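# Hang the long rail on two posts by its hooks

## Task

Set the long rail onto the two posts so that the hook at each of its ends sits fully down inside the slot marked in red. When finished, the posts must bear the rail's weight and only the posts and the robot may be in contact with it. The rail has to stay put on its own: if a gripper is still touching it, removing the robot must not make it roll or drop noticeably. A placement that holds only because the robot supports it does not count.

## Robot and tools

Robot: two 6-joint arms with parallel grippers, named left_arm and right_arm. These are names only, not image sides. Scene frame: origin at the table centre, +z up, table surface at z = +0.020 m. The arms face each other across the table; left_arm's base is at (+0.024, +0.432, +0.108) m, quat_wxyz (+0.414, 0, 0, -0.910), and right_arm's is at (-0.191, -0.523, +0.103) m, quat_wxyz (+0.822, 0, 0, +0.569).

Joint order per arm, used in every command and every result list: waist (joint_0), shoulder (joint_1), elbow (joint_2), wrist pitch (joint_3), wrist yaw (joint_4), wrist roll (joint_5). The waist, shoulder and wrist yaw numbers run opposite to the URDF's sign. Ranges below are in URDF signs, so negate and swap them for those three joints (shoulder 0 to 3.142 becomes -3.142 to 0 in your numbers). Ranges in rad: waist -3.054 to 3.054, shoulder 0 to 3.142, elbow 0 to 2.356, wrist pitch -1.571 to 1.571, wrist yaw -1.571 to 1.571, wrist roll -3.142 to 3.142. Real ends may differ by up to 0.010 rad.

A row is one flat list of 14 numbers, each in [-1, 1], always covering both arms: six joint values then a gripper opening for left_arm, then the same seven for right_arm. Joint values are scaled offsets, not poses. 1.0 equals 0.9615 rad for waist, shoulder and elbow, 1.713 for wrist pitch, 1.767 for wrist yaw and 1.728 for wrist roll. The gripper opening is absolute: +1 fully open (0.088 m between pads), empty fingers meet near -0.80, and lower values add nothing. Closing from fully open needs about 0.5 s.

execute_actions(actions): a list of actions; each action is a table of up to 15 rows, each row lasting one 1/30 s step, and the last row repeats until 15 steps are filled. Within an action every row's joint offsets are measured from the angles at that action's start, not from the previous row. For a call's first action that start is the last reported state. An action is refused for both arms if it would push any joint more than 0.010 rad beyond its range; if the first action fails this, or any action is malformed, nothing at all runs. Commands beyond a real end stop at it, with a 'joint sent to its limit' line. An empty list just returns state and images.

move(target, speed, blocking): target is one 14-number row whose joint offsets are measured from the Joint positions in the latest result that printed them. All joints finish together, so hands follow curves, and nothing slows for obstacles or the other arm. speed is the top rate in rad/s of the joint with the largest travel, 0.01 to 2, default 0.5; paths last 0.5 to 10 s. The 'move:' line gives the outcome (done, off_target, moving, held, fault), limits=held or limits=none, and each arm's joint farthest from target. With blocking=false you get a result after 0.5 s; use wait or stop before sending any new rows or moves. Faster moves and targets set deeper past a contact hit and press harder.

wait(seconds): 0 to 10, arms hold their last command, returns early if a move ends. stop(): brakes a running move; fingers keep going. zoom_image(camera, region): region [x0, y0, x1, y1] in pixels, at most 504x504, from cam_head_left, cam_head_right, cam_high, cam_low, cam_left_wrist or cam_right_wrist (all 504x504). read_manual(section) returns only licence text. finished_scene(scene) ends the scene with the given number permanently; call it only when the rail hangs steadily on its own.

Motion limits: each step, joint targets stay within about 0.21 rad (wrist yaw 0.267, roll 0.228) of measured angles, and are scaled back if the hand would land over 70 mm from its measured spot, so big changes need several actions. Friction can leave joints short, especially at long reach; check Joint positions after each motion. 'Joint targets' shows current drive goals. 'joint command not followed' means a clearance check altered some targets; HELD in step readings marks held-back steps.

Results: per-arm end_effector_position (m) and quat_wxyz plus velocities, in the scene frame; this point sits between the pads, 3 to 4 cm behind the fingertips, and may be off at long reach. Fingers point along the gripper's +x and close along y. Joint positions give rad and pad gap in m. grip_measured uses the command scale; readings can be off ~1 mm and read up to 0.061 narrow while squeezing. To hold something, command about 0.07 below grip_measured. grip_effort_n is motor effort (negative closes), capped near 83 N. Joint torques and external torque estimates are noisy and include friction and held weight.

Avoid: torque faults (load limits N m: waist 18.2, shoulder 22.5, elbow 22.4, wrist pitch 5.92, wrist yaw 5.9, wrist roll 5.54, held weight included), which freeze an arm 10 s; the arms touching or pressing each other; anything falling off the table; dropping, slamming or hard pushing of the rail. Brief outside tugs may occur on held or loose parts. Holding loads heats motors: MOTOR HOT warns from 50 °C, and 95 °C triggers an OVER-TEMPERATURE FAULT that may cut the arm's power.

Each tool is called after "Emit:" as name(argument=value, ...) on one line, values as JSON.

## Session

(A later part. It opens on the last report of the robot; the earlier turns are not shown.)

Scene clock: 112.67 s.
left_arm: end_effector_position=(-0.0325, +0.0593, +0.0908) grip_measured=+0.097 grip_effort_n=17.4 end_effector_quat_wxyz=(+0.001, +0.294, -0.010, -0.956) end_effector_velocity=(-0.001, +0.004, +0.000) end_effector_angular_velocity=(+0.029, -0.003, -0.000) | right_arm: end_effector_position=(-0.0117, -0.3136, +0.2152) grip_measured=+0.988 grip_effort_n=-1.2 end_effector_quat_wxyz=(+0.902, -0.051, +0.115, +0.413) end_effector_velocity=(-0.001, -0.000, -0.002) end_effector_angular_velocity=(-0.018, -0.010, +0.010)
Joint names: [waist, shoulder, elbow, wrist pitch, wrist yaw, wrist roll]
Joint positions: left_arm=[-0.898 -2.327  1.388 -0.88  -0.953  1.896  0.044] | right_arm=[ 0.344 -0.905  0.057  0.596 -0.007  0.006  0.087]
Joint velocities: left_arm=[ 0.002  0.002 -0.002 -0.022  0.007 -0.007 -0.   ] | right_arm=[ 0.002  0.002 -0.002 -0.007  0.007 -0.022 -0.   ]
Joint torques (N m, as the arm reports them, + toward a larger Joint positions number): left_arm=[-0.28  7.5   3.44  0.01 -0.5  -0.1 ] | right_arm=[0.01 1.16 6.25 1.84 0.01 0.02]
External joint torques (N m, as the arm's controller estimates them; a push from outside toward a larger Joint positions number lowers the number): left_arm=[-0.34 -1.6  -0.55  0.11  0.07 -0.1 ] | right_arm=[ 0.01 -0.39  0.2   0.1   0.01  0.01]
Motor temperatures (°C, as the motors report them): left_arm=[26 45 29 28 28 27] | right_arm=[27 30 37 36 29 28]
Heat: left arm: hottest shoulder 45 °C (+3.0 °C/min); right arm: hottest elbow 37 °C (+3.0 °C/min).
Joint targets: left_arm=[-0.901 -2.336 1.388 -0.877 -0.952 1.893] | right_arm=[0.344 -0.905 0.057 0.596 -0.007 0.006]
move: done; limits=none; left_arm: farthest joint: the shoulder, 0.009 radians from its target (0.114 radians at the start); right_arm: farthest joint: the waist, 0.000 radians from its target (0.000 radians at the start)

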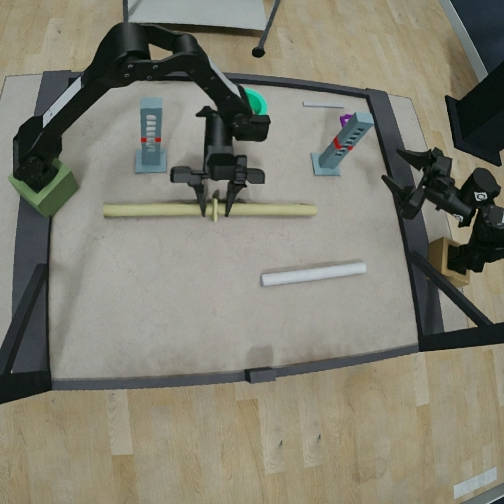

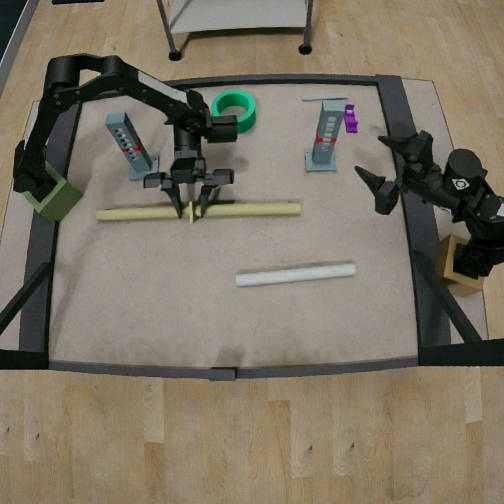

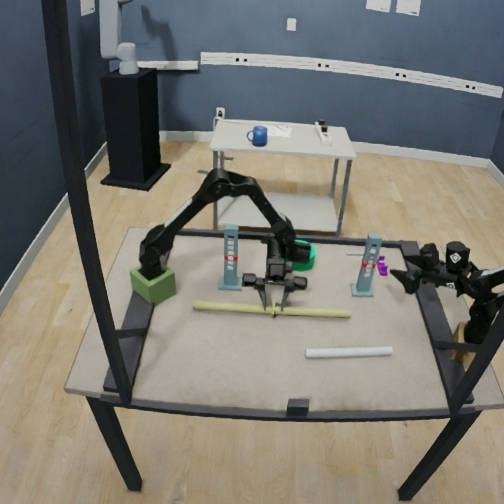

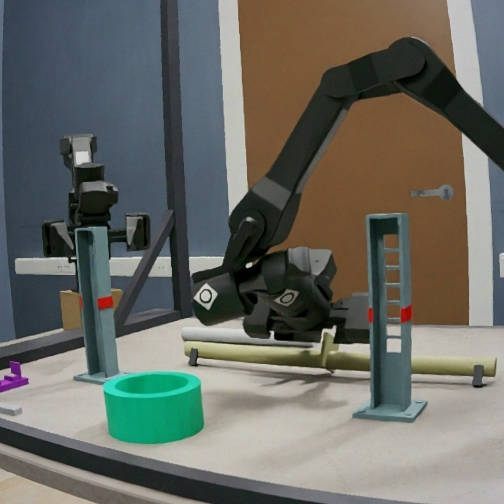

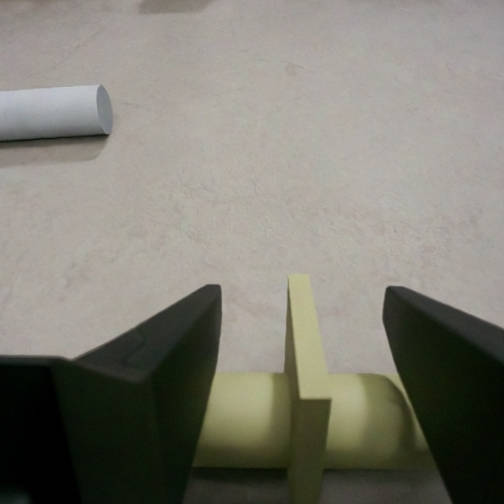

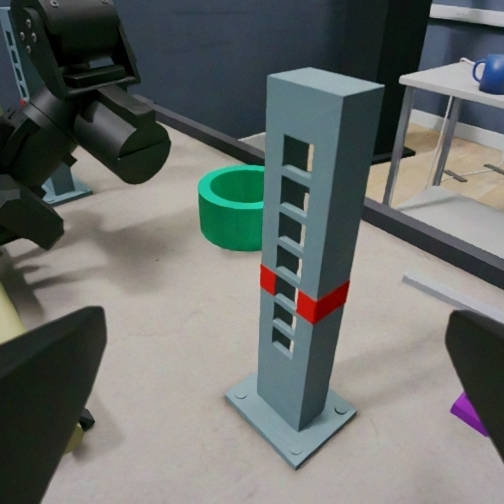

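Emit:
execute_actions(actions=[[[0,-0.02,0,0.006,0,0,0.0,0,0,0,0,0,0,1]]])

Scene clock: 114.13 s.
left_arm: end_effector_position=(-0.0325, +0.0593, +0.0872) grip_measured=+0.003 grip_effort_n=-14.2 end_effector_quat_wxyz=(+0.000, +0.294, -0.008, -0.956) end_effector_velocity=(-0.001, +0.004, +0.000) end_effector_angular_velocity=(+0.029, -0.003, -0.000) | right_arm: end_effector_position=(-0.0117, -0.3136, +0.2152) grip_measured=+0.988 grip_effort_n=-0.7 end_effector_quat_wxyz=(+0.902, -0.051, +0.115, +0.413) end_effector_velocity=(-0.001, -0.000, -0.002) end_effector_angular_velocity=(-0.009, +0.001, +0.006)
Joint names: [waist, shoulder, elbow, wrist pitch, wrist yaw, wrist roll]
Joint positions: left_arm=[-0.898 -2.337  1.388 -0.872 -0.953  1.896  0.039] | right_arm=[ 0.344 -0.905  0.057  0.596 -0.007  0.006  0.087]
Joint velocities: left_arm=[ 0.002  0.002 -0.002 -0.022  0.007 -0.007 -0.001] | right_arm=[ 0.002  0.002 -0.002 -0.007  0.007 -0.007 -0.   ]
Joint torques (N m, as the arm reports them, + toward a larger Joint positions number): left_arm=[-0.02  7.55  3.39 -0.05 -0.5  -0.01] | right_arm=[-0.02  1.14  6.24  1.83  0.01  0.02]
External joint torques (N m, as the arm's controller estimates them; a push from outside toward a larger Joint positions number lowers the number): left_arm=[-0.08 -1.59 -0.59  0.05  0.08 -0.02] | right_arm=[-0.02 -0.39  0.27  0.11  0.01  0.01]
Motor temperatures (°C, as the motors report them): left_arm=[26 44 29 28 28 27] | right_arm=[27 30 37 36 29 28]
Heat: left arm: hottest shoulder 44 °C (+2.0 °C/min); right arm: hottest elbow 37 °C (+3.0 °C/min).
Joint targets: left_arm=[-0.898 -2.346 1.388 -0.870 -0.953 1.896] | right_arm=[0.344 -0.905 0.057 0.596 -0.007 0.006]
Step readings (joint positions):
0: left_arm=[-0.898 -2.327 1.388 -0.880 -0.953 1.896] | right_arm=[0.344 -0.905 0.057 0.596 -0.007 0.006]
1: left_arm=[-0.898 -2.328 1.388 -0.879 -0.953 1.896] | right_arm=[0.344 -0.905 0.057 0.596 -0.007 0.006]
2: left_arm=[-0.898 -2.329 1.388 -0.876 -0.953 1.896] | right_arm=[0.344 -0.905 0.057 0.596 -0.007 0.006]
4: left_arm=[-0.898 -2.333 1.388 -0.875 -0.953 1.896] | right_arm=[0.344 -0.905 0.057 0.596 -0.007 0.006]
8: left_arm=[-0.898 -2.337 1.388 -0.873 -0.953 1.896] | right_arm=[0.344 -0.905 0.057 0.596 -0.007 0.006]
15: Joint positions above

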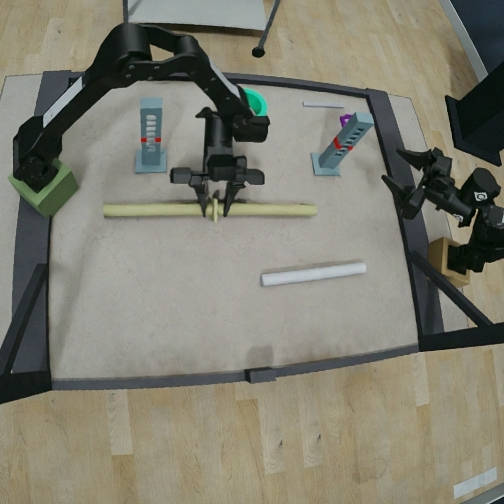

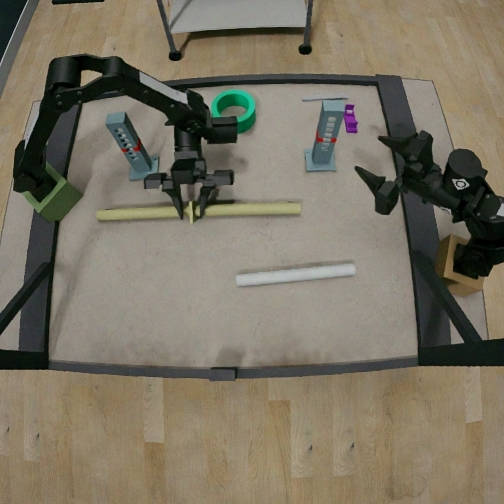

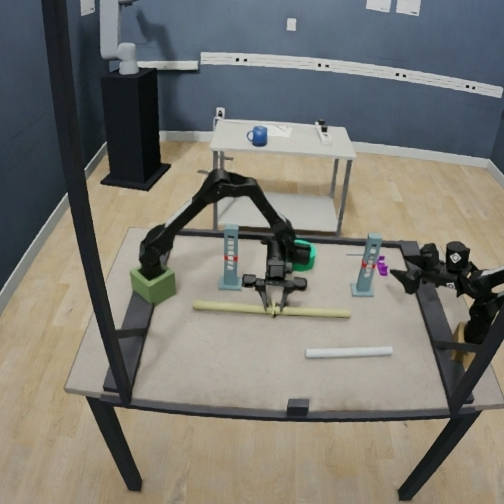

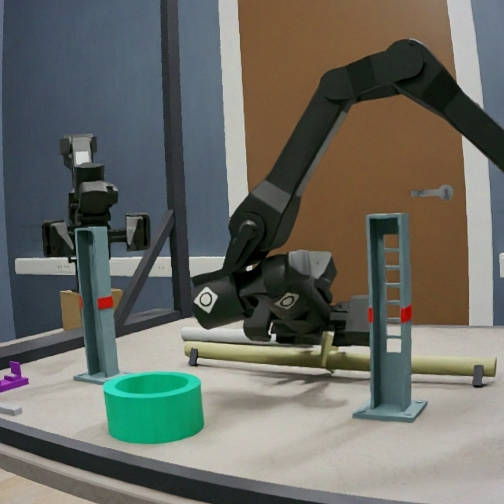

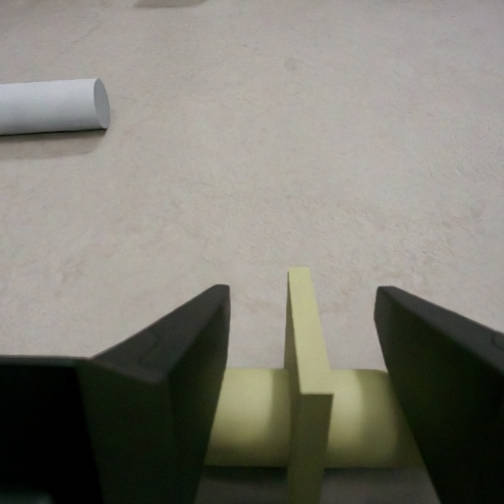

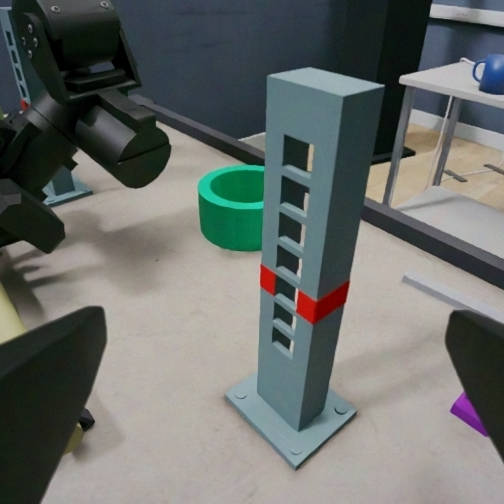

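Another 3 mm and close.

Emit:
execute_actions(actions=[[[0,-0.018,0,0.006,0,0,-0.2,0,0,0,0,0,0,1],[0,-0.018,0,0.006,0,0,-0.3,0,0,0,0,0,0,1],[0,-0.018,0,0.006,0,0,-0.4,0,0,0,0,0,0,1],[0,-0.018,0,0.006,0,0,-0.5,0,0,0,0,0,0,1]],[[0,0,0,0,0,0,-0.55,0,0,0,0,0,0,1],[0,0,0,0,0,0,-0.58,0,0,0,0,0,0,1],[0,0,0,0,0,0,-0.61,0,0,0,0,0,0,1],[0,0,0,0,0,0,-0.64,0,0,0,0,0,0,1],[0,0,0,0,0,0,-0.67,0,0,0,0,0,0,1],[0,0,0,0,0,0,-0.7,0,0,0,0,0,0,1],[0,0,0,0,0,0,-0.73,0,0,0,0,0,0,1],[0,0,0,0,0,0,-0.76,0,0,0,0,0,0,1],[0,0,0,0,0,0,-0.8,0,0,0,0,0,0,1]]])

Scene clock: 116.13 s.
left_arm: end_effector_position=(-0.0325, +0.0593, +0.0842) grip_measured=-0.711 grip_effort_n=-83.5 end_effector_quat_wxyz=(+0.000, +0.294, -0.008, -0.956) end_effector_velocity=(+0.001, +0.001, +0.002) end_effector_angular_velocity=(+0.010, -0.006, +0.005) | right_arm: end_effector_position=(-0.0117, -0.3136, +0.2152) grip_measured=+0.988 grip_effort_n=-1.6 end_effector_quat_wxyz=(+0.902, -0.051, +0.115, +0.413) end_effector_velocity=(-0.001, -0.001, -0.005) end_effector_angular_velocity=(-0.020, +0.010, +0.006)
Joint names: [waist, shoulder, elbow, wrist pitch, wrist yaw, wrist roll]
Joint positions: left_arm=[-0.898 -2.345  1.388 -0.865 -0.953  1.896  0.004] | right_arm=[ 0.344 -0.905  0.057  0.596 -0.007  0.006  0.087]
Joint velocities: left_arm=[-0.002  0.007 -0.002 -0.007  0.007 -0.007 -0.   ] | right_arm=[ 0.002  0.002 -0.002 -0.022  0.007 -0.007 -0.   ]
Joint torques (N m, as the arm reports them, + toward a larger Joint positions number): left_arm=[ 0.01  8.76  3.38 -0.23 -0.52 -0.02] | right_arm=[0.01 1.17 6.25 1.84 0.02 0.02]
External joint torques (N m, as the arm's controller estimates them; a push from outside toward a larger Joint positions number lowers the number): left_arm=[ 0.12 -0.43 -0.58 -0.13  0.05 -0.03] | right_arm=[ 0.02 -0.35  0.29  0.13  0.02  0.02]
External joint torques at the end of the 1st action: left_arm=[-0.1  -1.5  -0.74  0.06  0.07 -0.02] | right_arm=[ 0.   -0.42  0.19  0.09  0.01  0.01]
Motor temperatures (°C, as the motors report them): left_arm=[26 44 29 28 28 27] | right_arm=[27 30 37 36 29 28]
Heat: left arm: hottest shoulder 44 °C (+1.0 °C/min); right arm: hottest elbow 37 °C (+3.0 °C/min).
Joint targets: left_arm=[-0.898 -2.345 1.388 -0.865 -0.953 1.896] | right_arm=[0.344 -0.905 0.057 0.596 -0.007 0.006]
Step readings (joint positions; steps 1 to 15: 1st action; 16 to 30: 2nd action):
0: left_arm=[-0.898 -2.337 1.388 -0.872 -0.953 1.896] | right_arm=[0.344 -0.905 0.057 0.596 -0.007 0.006]
1: left_arm=[-0.898 -2.338 1.388 -0.872 -0.953 1.896] | right_arm=[0.344 -0.905 0.057 0.596 -0.007 0.006]
2: left_arm=[-0.898 -2.339 1.388 -0.869 -0.953 1.896] | right_arm=[0.344 -0.905 0.057 0.596 -0.007 0.006]
4: left_arm=[-0.898 -2.342 1.388 -0.867 -0.953 1.896] | right_arm=[0.344 -0.905 0.057 0.596 -0.007 0.006]
8: left_arm=[-0.898 -2.345 1.388 -0.866 -0.953 1.896] | right_arm=[0.344 -0.905 0.057 0.596 -0.007 0.006]
15: left_arm=[-0.898 -2.345 1.388 -0.865 -0.953 1.896] | right_arm=[0.344 -0.905 0.057 0.596 -0.007 0.006]
16: left_arm=[-0.898 -2.345 1.388 -0.865 -0.953 1.896] | right_arm=[0.344 -0.905 0.057 0.596 -0.007 0.006]
17: left_arm=[-0.898 -2.345 1.388 -0.865 -0.953 1.896] | right_arm=[0.344 -0.905 0.057 0.596 -0.007 0.006]
19: left_arm=[-0.898 -2.345 1.388 -0.865 -0.953 1.896] | right_arm=[0.344 -0.905 0.057 0.596 -0.007 0.006]
23: left_arm=[-0.898 -2.345 1.388 -0.865 -0.953 1.896] | right_arm=[0.344 -0.905 0.057 0.596 -0.007 0.006]
30: Joint positions above

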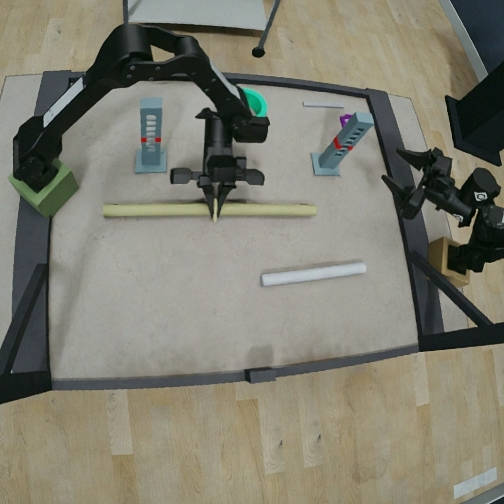

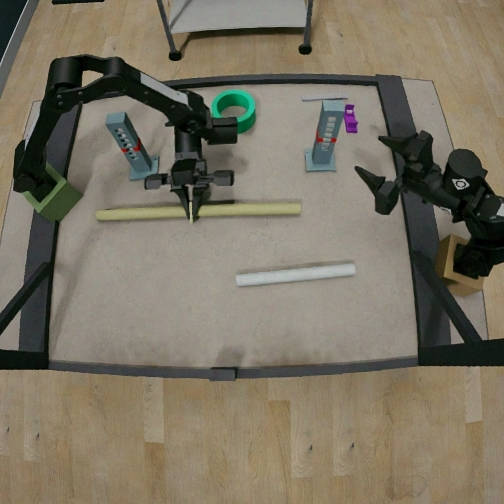

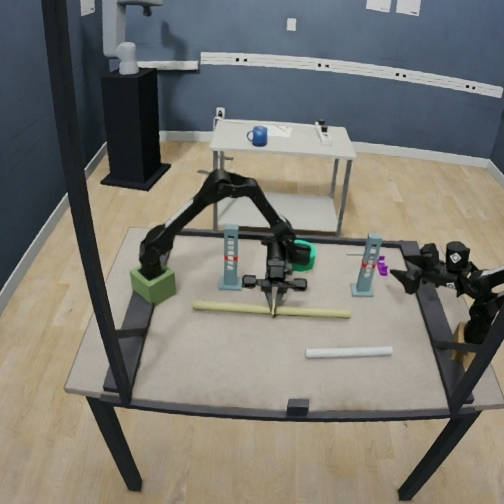

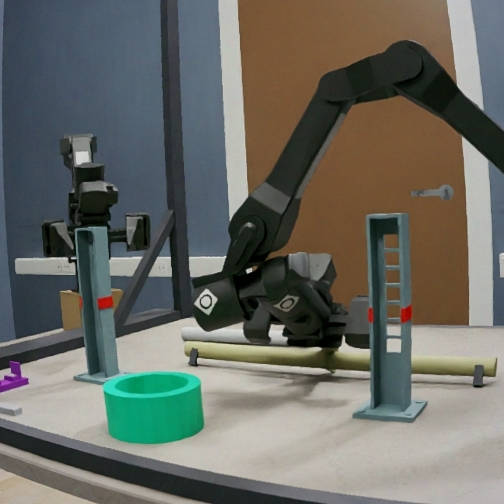

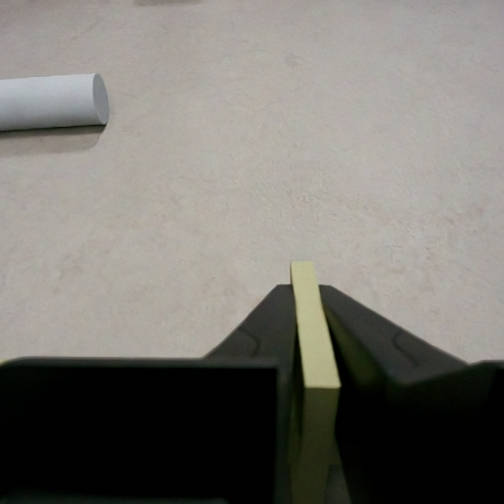

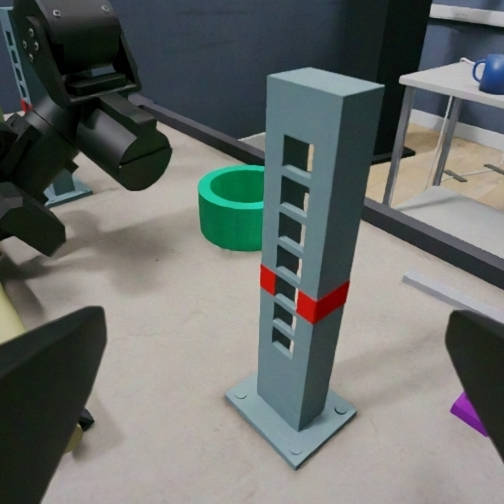

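Emit:
move(target=[0,0.15,0.015,-0.068,-0.008,0,-0.8,0,0,0,0,0,0,1], speed=0.2)

Scene clock: 119.80 s.
left_arm: end_effector_position=(-0.0330, +0.0631, +0.1284) grip_measured=-0.711 grip_effort_n=-83.5 end_effector_quat_wxyz=(+0.001, +0.296, -0.013, -0.955) end_effector_velocity=(+0.001, +0.002, -0.000) end_effector_angular_velocity=(+0.015, -0.006, +0.005) | right_arm: end_effector_position=(-0.0117, -0.3136, +0.2152) grip_measured=+0.988 grip_effort_n=-1.2 end_effector_quat_wxyz=(+0.902, -0.051, +0.115, +0.413) end_effector_velocity=(-0.001, -0.000, -0.002) end_effector_angular_velocity=(-0.009, +0.001, +0.006)
Joint names: [waist, shoulder, elbow, wrist pitch, wrist yaw, wrist roll]
Joint positions: left_arm=[-0.898 -2.225  1.388 -0.976 -0.95   1.897  0.004] | right_arm=[ 0.344 -0.905  0.057  0.596 -0.007  0.006  0.087]
Joint velocities: left_arm=[-0.002  0.002 -0.002 -0.007  0.007 -0.007 -0.   ] | right_arm=[ 0.002  0.002 -0.002 -0.007  0.007 -0.007 -0.   ]
Joint torques (N m, as the arm reports them, + toward a larger Joint positions number): left_arm=[-0.01 10.98  5.15 -0.56 -1.08 -0.06] | right_arm=[0.   1.13 6.26 1.84 0.01 0.02]
External joint torques (N m, as the arm's controller estimates them; a push from outside toward a larger Joint positions number lowers the number): left_arm=[ 0.04  2.06  0.77 -0.48 -0.5  -0.07] | right_arm=[ 0.01 -0.41  0.26  0.11  0.01  0.01]
Motor temperatures (°C, as the motors report them): left_arm=[26 44 29 28 28 27] | right_arm=[27 30 37 36 29 28]
Heat: left arm: hottest shoulder 44 °C (+0.0 °C/min); right arm: hottest elbow 37 °C (+2.0 °C/min).
Joint targets: left_arm=[-0.898 -2.201 1.402 -0.981 -0.966 1.896] | right_arm=[0.344 -0.905 0.057 0.596 -0.007 0.006]
move: off_target (left_arm); limits=none; left_arm: farthest joint: the shoulder, 0.024 radians from its target (0.144 radians at the start); right_arm: farthest joint: the waist, 0.000 radians from its target (0.000 radians at the start)

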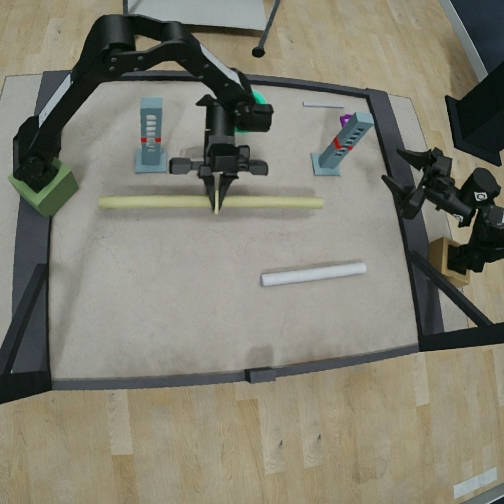

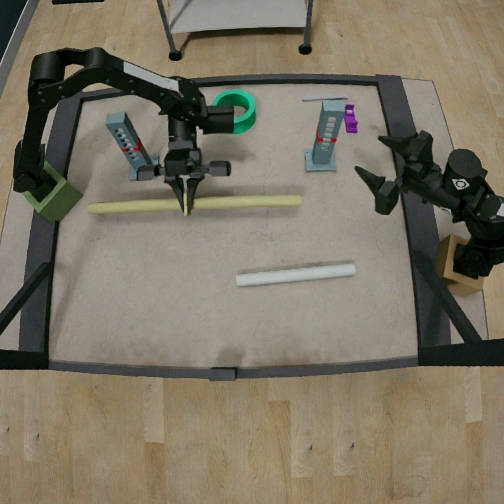

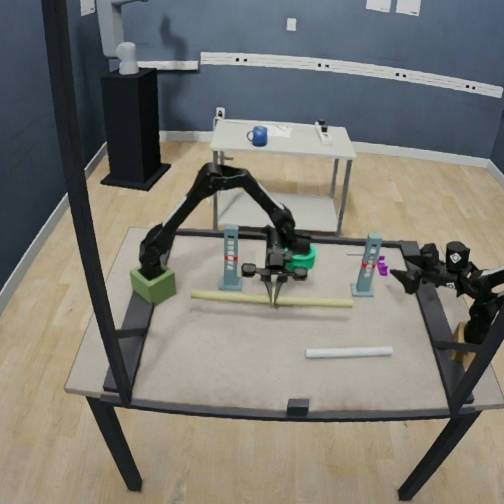

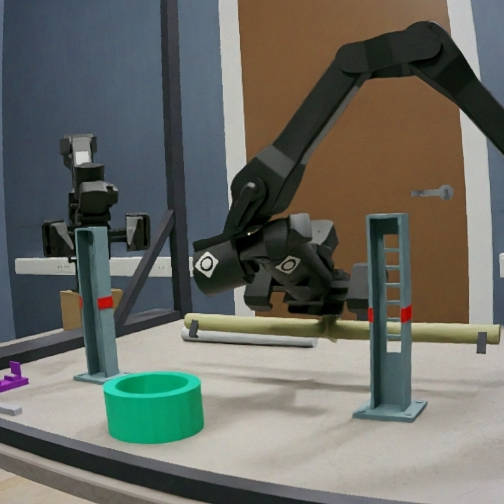

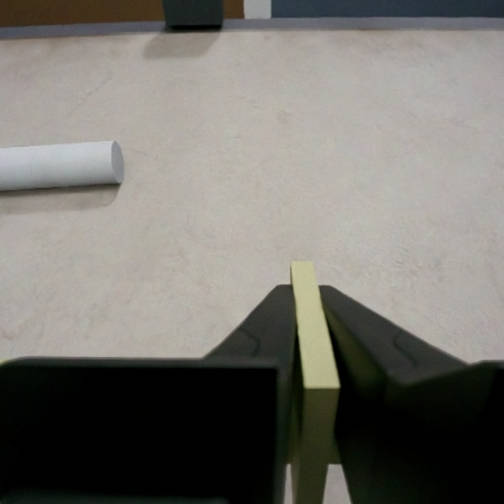

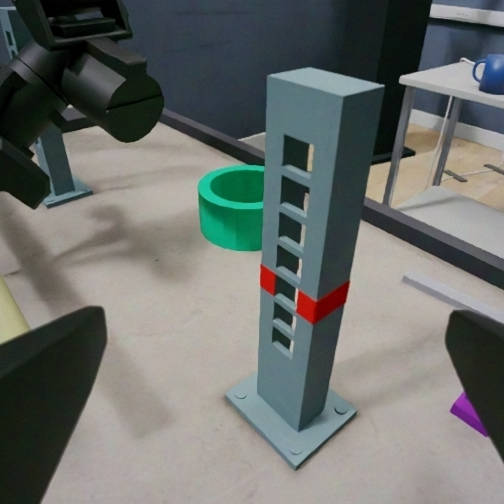

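Emit:
move(target=[0.166,0.115,0.236,-0.027,0.291,-0.175,-0.8,0,0,0,0,0,0,1], speed=0.4)

Scene clock: 122.10 s.
left_arm: end_effector_position=(-0.0292, +0.0256, +0.1540) grip_measured=-0.711 grip_effort_n=-83.5 end_effector_quat_wxyz=(+0.006, +0.539, -0.007, -0.842) end_effector_velocity=(+0.002, +0.002, -0.000) end_effector_angular_velocity=(+0.023, -0.007, +0.036) | right_arm: end_effector_position=(-0.0117, -0.3136, +0.2152) grip_measured=+0.988 grip_effort_n=-0.7 end_effector_quat_wxyz=(+0.902, -0.051, +0.115, +0.413) end_effector_velocity=(-0.001, -0.000, -0.002) end_effector_angular_velocity=(-0.018, -0.010, +0.010)
Joint names: [waist, shoulder, elbow, wrist pitch, wrist yaw, wrist roll]
Joint positions: left_arm=[-0.741 -2.14   1.597 -1.02  -0.433  1.597  0.004] | right_arm=[ 0.344 -0.905  0.057  0.596 -0.007  0.006  0.087]
Joint velocities: left_arm=[-0.002  0.002 -0.002 -0.007  0.007 -0.037 -0.   ] | right_arm=[ 0.002  0.002 -0.002 -0.007  0.007 -0.022  0.   ]
Joint torques (N m, as the arm reports them, + toward a larger Joint positions number): left_arm=[ 0.24 11.77  6.65 -0.04 -0.41 -0.11] | right_arm=[0.   1.14 6.23 1.84 0.01 0.03]
External joint torques (N m, as the arm's controller estimates them; a push from outside toward a larger Joint positions number lowers the number): left_arm=[ 0.3   2.39  1.28 -0.33 -0.08 -0.11] | right_arm=[-0.01 -0.42  0.2   0.1   0.01  0.02]
Motor temperatures (°C, as the motors report them): left_arm=[26 45 29 28 28 27] | right_arm=[27 30 37 36 29 28]
Heat: left arm: hottest shoulder 45 °C (+1.0 °C/min); right arm: hottest elbow 37 °C (+2.0 °C/min).
Joint targets: left_arm=[-0.739 -2.114 1.615 -1.022 -0.436 1.594] | right_arm=[0.344 -0.905 0.057 0.596 -0.007 0.006]
move: off_target (left_arm); limits=none; left_arm: farthest joint: the shoulder, 0.026 radians from its target (0.110 radians at the start); right_arm: farthest joint: the waist, 0.000 radians from its target (0.000 radians at the start)

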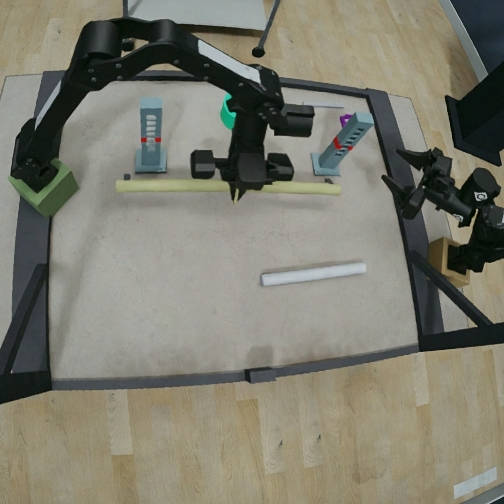

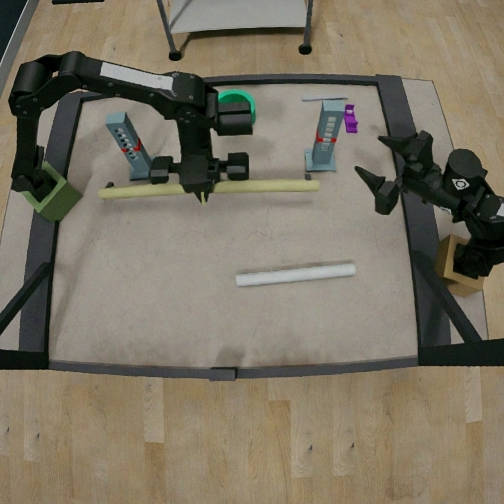

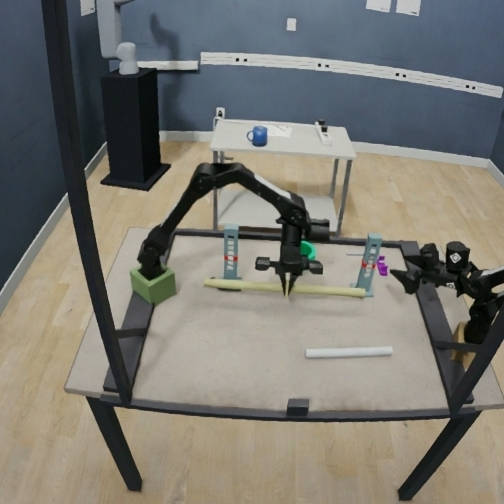

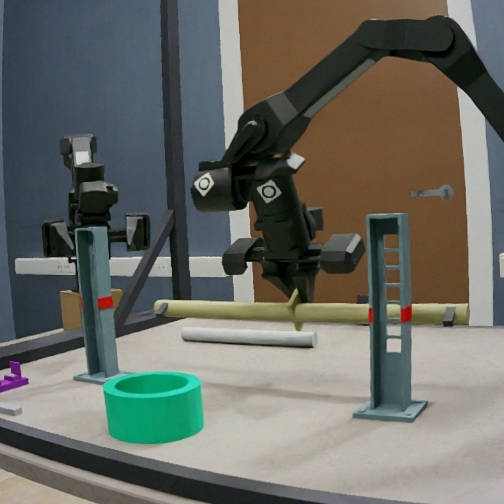

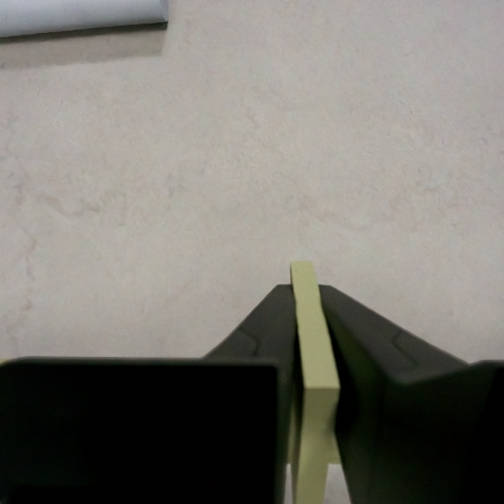

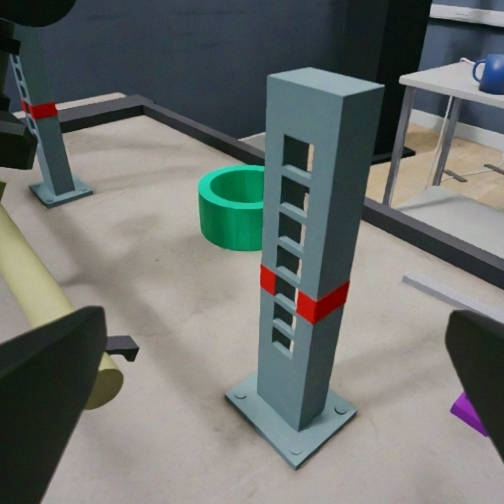

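Emit:
move(target=[0.183,-0.2,0.421,-0.118,0.337,-0.105,-0.8,0,0,0,0,0,0,1], speed=0.4)

Emit:
zoom_image(camera="cam_low", region=[330,250,470,370])

Emit:
zoom_image(camera="cam_high", region=[190,210,410,310])

Scene clock: 125.97 s.
left_arm: end_effector_position=(-0.0208, -0.0194, +0.1562) grip_measured=-0.711 grip_effort_n=-83.5 end_effector_quat_wxyz=(+0.008, +0.759, -0.006, -0.651) end_effector_velocity=(+0.000, +0.002, -0.001) end_effector_angular_velocity=(+0.008, -0.009, +0.019) | right_arm: end_effector_position=(-0.0117, -0.3136, +0.2152) grip_measured=+0.988 grip_effort_n=-1.6 end_effector_quat_wxyz=(+0.902, -0.051, +0.115, +0.413) end_effector_velocity=(-0.002, +0.000, -0.002) end_effector_angular_velocity=(-0.018, -0.010, +0.015)
Joint names: [waist, shoulder, elbow, wrist pitch, wrist yaw, wrist roll]
Joint positions: left_arm=[-0.567 -2.336  1.98  -1.218  0.154  1.418  0.004] | right_arm=[ 0.344 -0.905  0.057  0.596 -0.007  0.006  0.087]
Joint velocities: left_arm=[ 0.002 -0.002 -0.002 -0.007  0.007 -0.022 -0.   ] | right_arm=[-0.002  0.002 -0.002 -0.007  0.007 -0.022 -0.   ]
Joint torques (N m, as the arm reports them, + toward a larger Joint positions number): left_arm=[ 0.16 10.41  7.12 -0.13  0.35 -0.1 ] | right_arm=[0.   1.14 6.22 1.84 0.01 0.03]
External joint torques (N m, as the arm's controller estimates them; a push from outside toward a larger Joint positions number lowers the number): left_arm=[ 0.16 -0.22  1.6  -0.41  0.3  -0.1 ] | right_arm=[ 0.02 -0.41  0.22  0.11  0.    0.02]
Motor temperatures (°C, as the motors report them): left_arm=[26 46 29 28 28 27] | right_arm=[27 30 37 36 29 28]
Heat: left arm: hottest shoulder 46 °C (+2.0 °C/min); right arm: hottest elbow 37 °C (+2.0 °C/min).
Joint targets: left_arm=[-0.565 -2.332 2.001 -1.222 0.163 1.415] | right_arm=[0.344 -0.905 0.057 0.596 -0.007 0.006]
move: off_target (left_arm); limits=none; left_arm: farthest joint: the elbow, 0.022 radians from its target (0.405 radians at the start); right_arm: farthest joint: the waist, 0.000 radians from its target (0.000 radians at the start)

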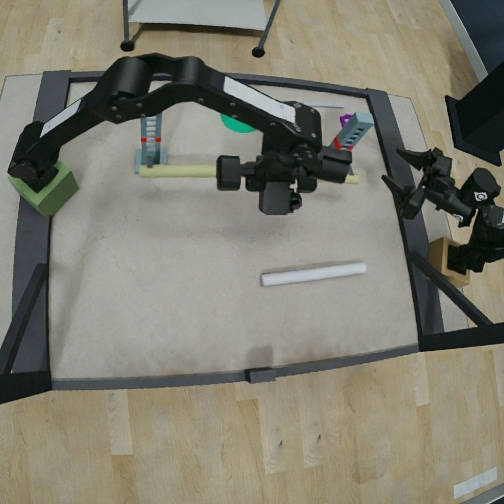

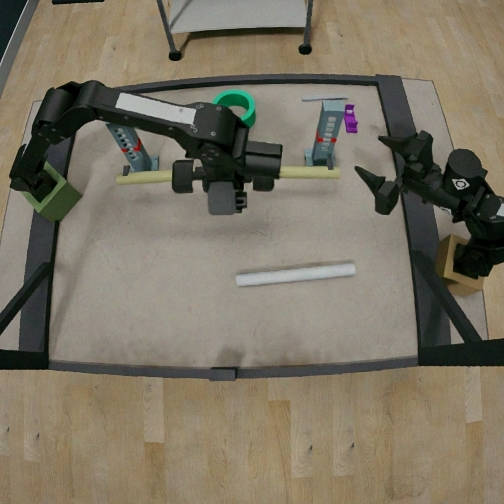

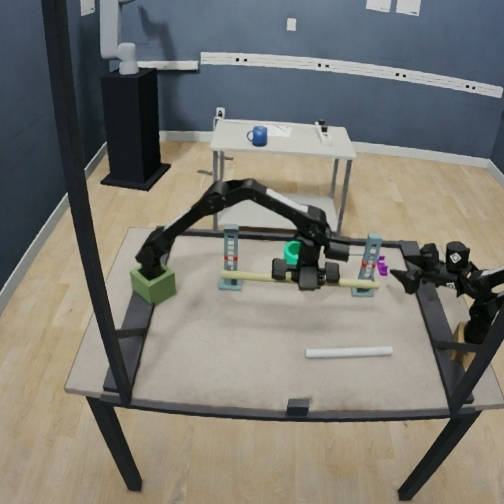

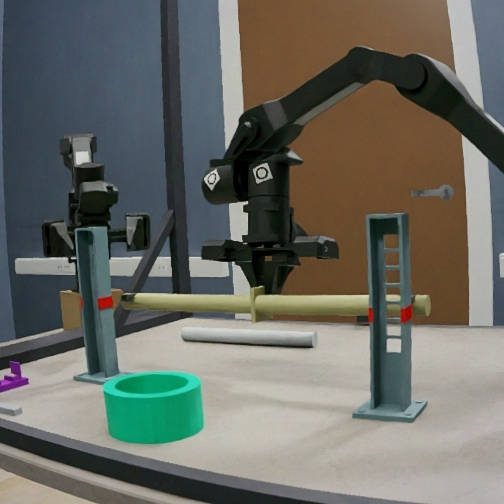

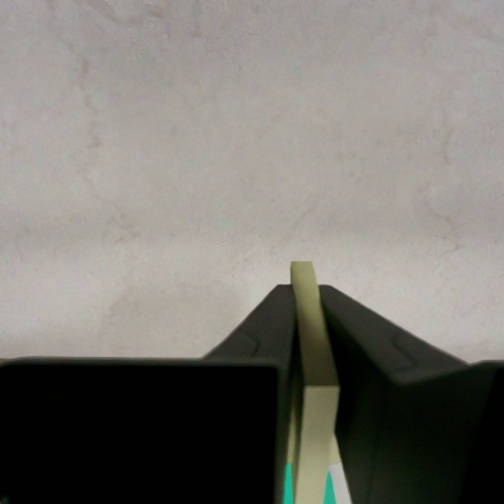

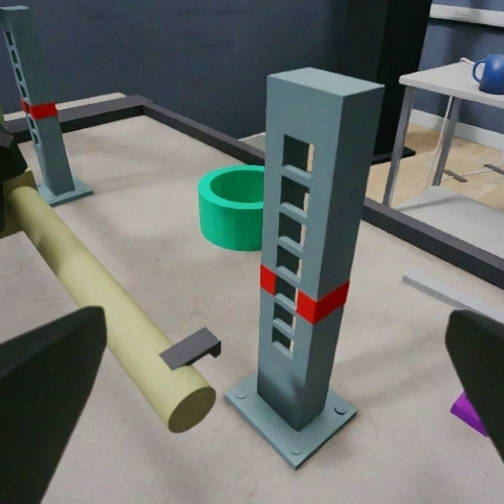

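Region (330, 250, 470, 370) of cam_low's 504x504 image, scaled by 3.600, with more detail than that image has; it fills the top 432 rows of this view, and the rest is white.

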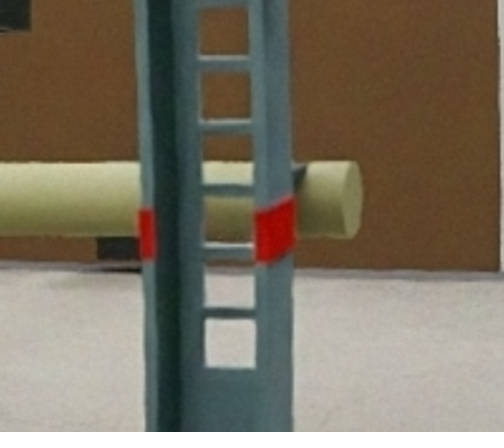

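Region (190, 210, 410, 310) of cam_high's 504x504 image, scaled by 2.291, with more detail than that image has; it fills the top 229 rows of this view, and the rest is white.

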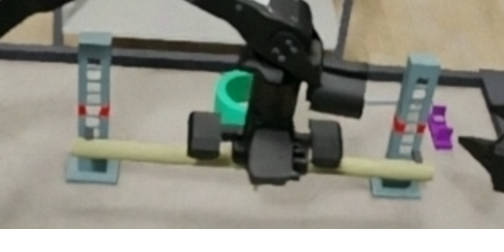

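Emit:
move(target=[-0.048,0.004,-0.025,0.017,0.005,0.027,-0.8,0,0,0,0,0,0,1], speed=0.1)

Emit:
zoom_image(camera="cam_low", region=[330,250,470,370])

Emit:
zoom_image(camera="cam_head_left", region=[110,110,200,190])

Emit:
zoom_image(camera="cam_head_right", region=[280,95,370,185])

Scene clock: 128.63 s.
left_arm: end_effector_position=(-0.0002, -0.0205, +0.1493) grip_measured=-0.711 grip_effort_n=-83.5 end_effector_quat_wxyz=(+0.006, +0.759, -0.003, -0.651) end_effector_velocity=(+0.000, +0.001, +0.001) end_effector_angular_velocity=(+0.004, +0.007, -0.005) | right_arm: end_effector_position=(-0.0117, -0.3136, +0.2152) grip_measured=+0.988 grip_effort_n=-0.7 end_effector_quat_wxyz=(+0.902, -0.051, +0.115, +0.413) end_effector_velocity=(-0.001, -0.000, -0.002) end_effector_angular_velocity=(-0.009, +0.001, +0.006)
Joint names: [waist, shoulder, elbow, wrist pitch, wrist yaw, wrist roll]
Joint positions: left_arm=[-0.613 -2.337  1.955 -1.191  0.155  1.462  0.004] | right_arm=[ 0.344 -0.905  0.057  0.596 -0.007  0.006  0.087]
Joint velocities: left_arm=[-0.002  0.002  0.002 -0.007 -0.007  0.007 -0.   ] | right_arm=[ 0.002  0.002 -0.002 -0.007  0.007 -0.007  0.   ]
Joint torques (N m, as the arm reports them, + toward a larger Joint positions number): left_arm=[-0.18 10.64  5.    0.22  0.34  0.04] | right_arm=[-0.02  1.12  6.25  1.83  0.02  0.02]
External joint torques (N m, as the arm's controller estimates them; a push from outside toward a larger Joint positions number lowers the number): left_arm=[-0.12 -0.06 -0.55 -0.07  0.29  0.05] | right_arm=[-0.01 -0.42  0.24  0.1   0.01  0.01]
Motor temperatures (°C, as the motors report them): left_arm=[26 46 30 28 28 27] | right_arm=[27 30 37 36 29 28]
Heat: left arm: hottest shoulder 46 °C (+2.0 °C/min); right arm: hottest elbow 37 °C (+2.0 °C/min).
Joint targets: left_arm=[-0.613 -2.332 1.956 -1.189 0.163 1.465] | right_arm=[0.344 -0.905 0.057 0.596 -0.007 0.006]
move: done; limits=none; left_arm: farthest joint: the wrist yaw, 0.008 radians from its target (0.009 radians at the start); right_arm: farthest joint: the waist, 0.000 radians from its target (0.000 radians at the start)

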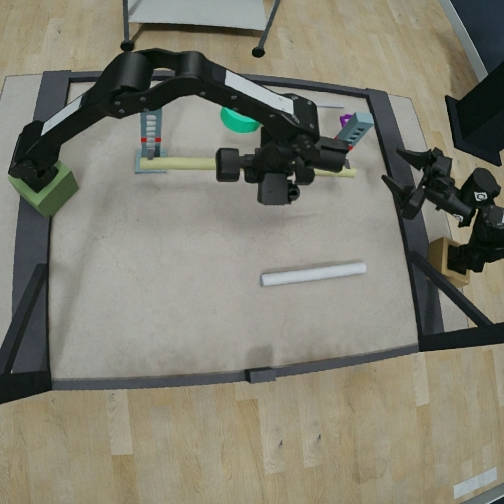

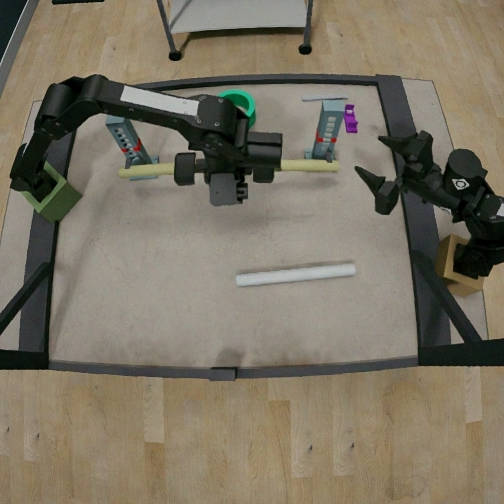

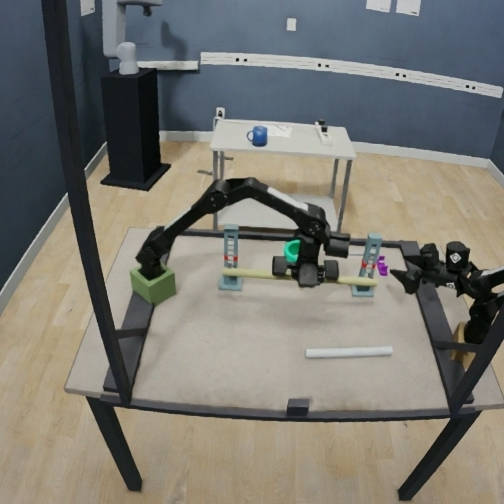

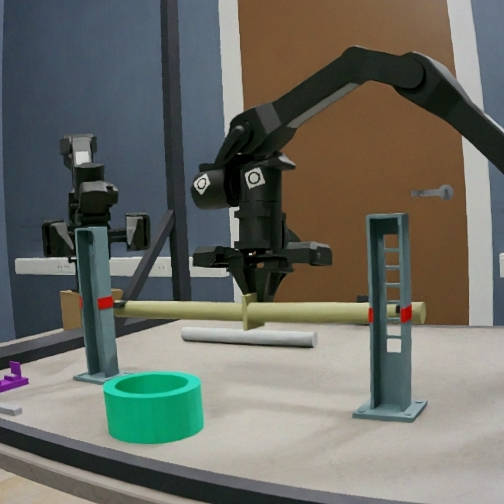

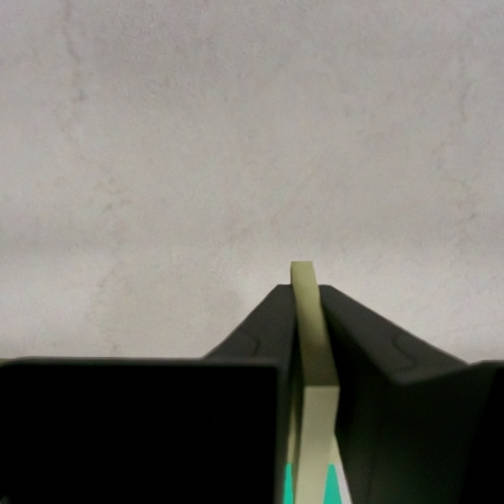

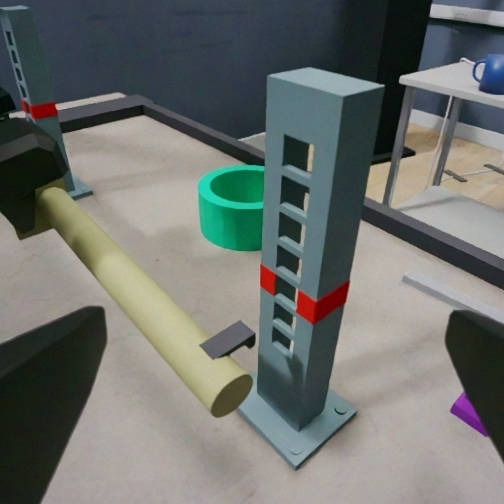

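Region (330, 250, 470, 370) of cam_low's 504x504 image, scaled by 3.600, with more detail than that image has; it fills the top 432 rows of this view, and the rest is white.

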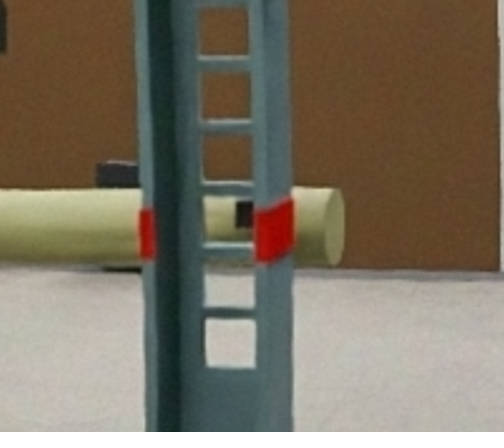

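Region (110, 110, 200, 190) of cam_head_left's 504x504 image, scaled by 5.600, with more detail than that image has.

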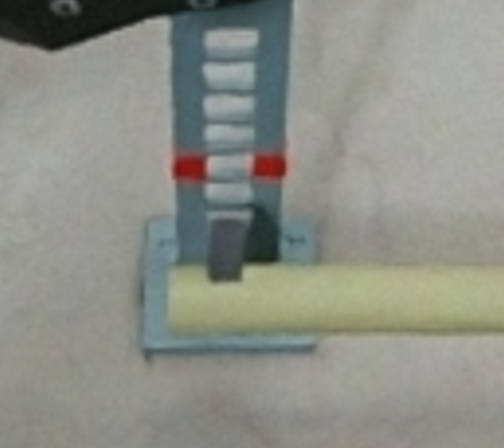

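Region (280, 95, 370, 185) of cam_head_right's 504x504 image, scaled by 5.600, with more detail than that image has.

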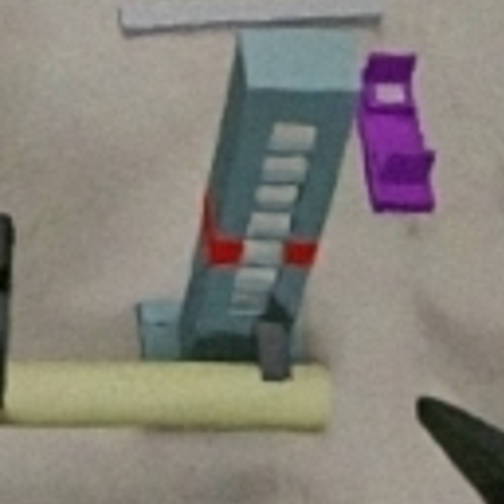

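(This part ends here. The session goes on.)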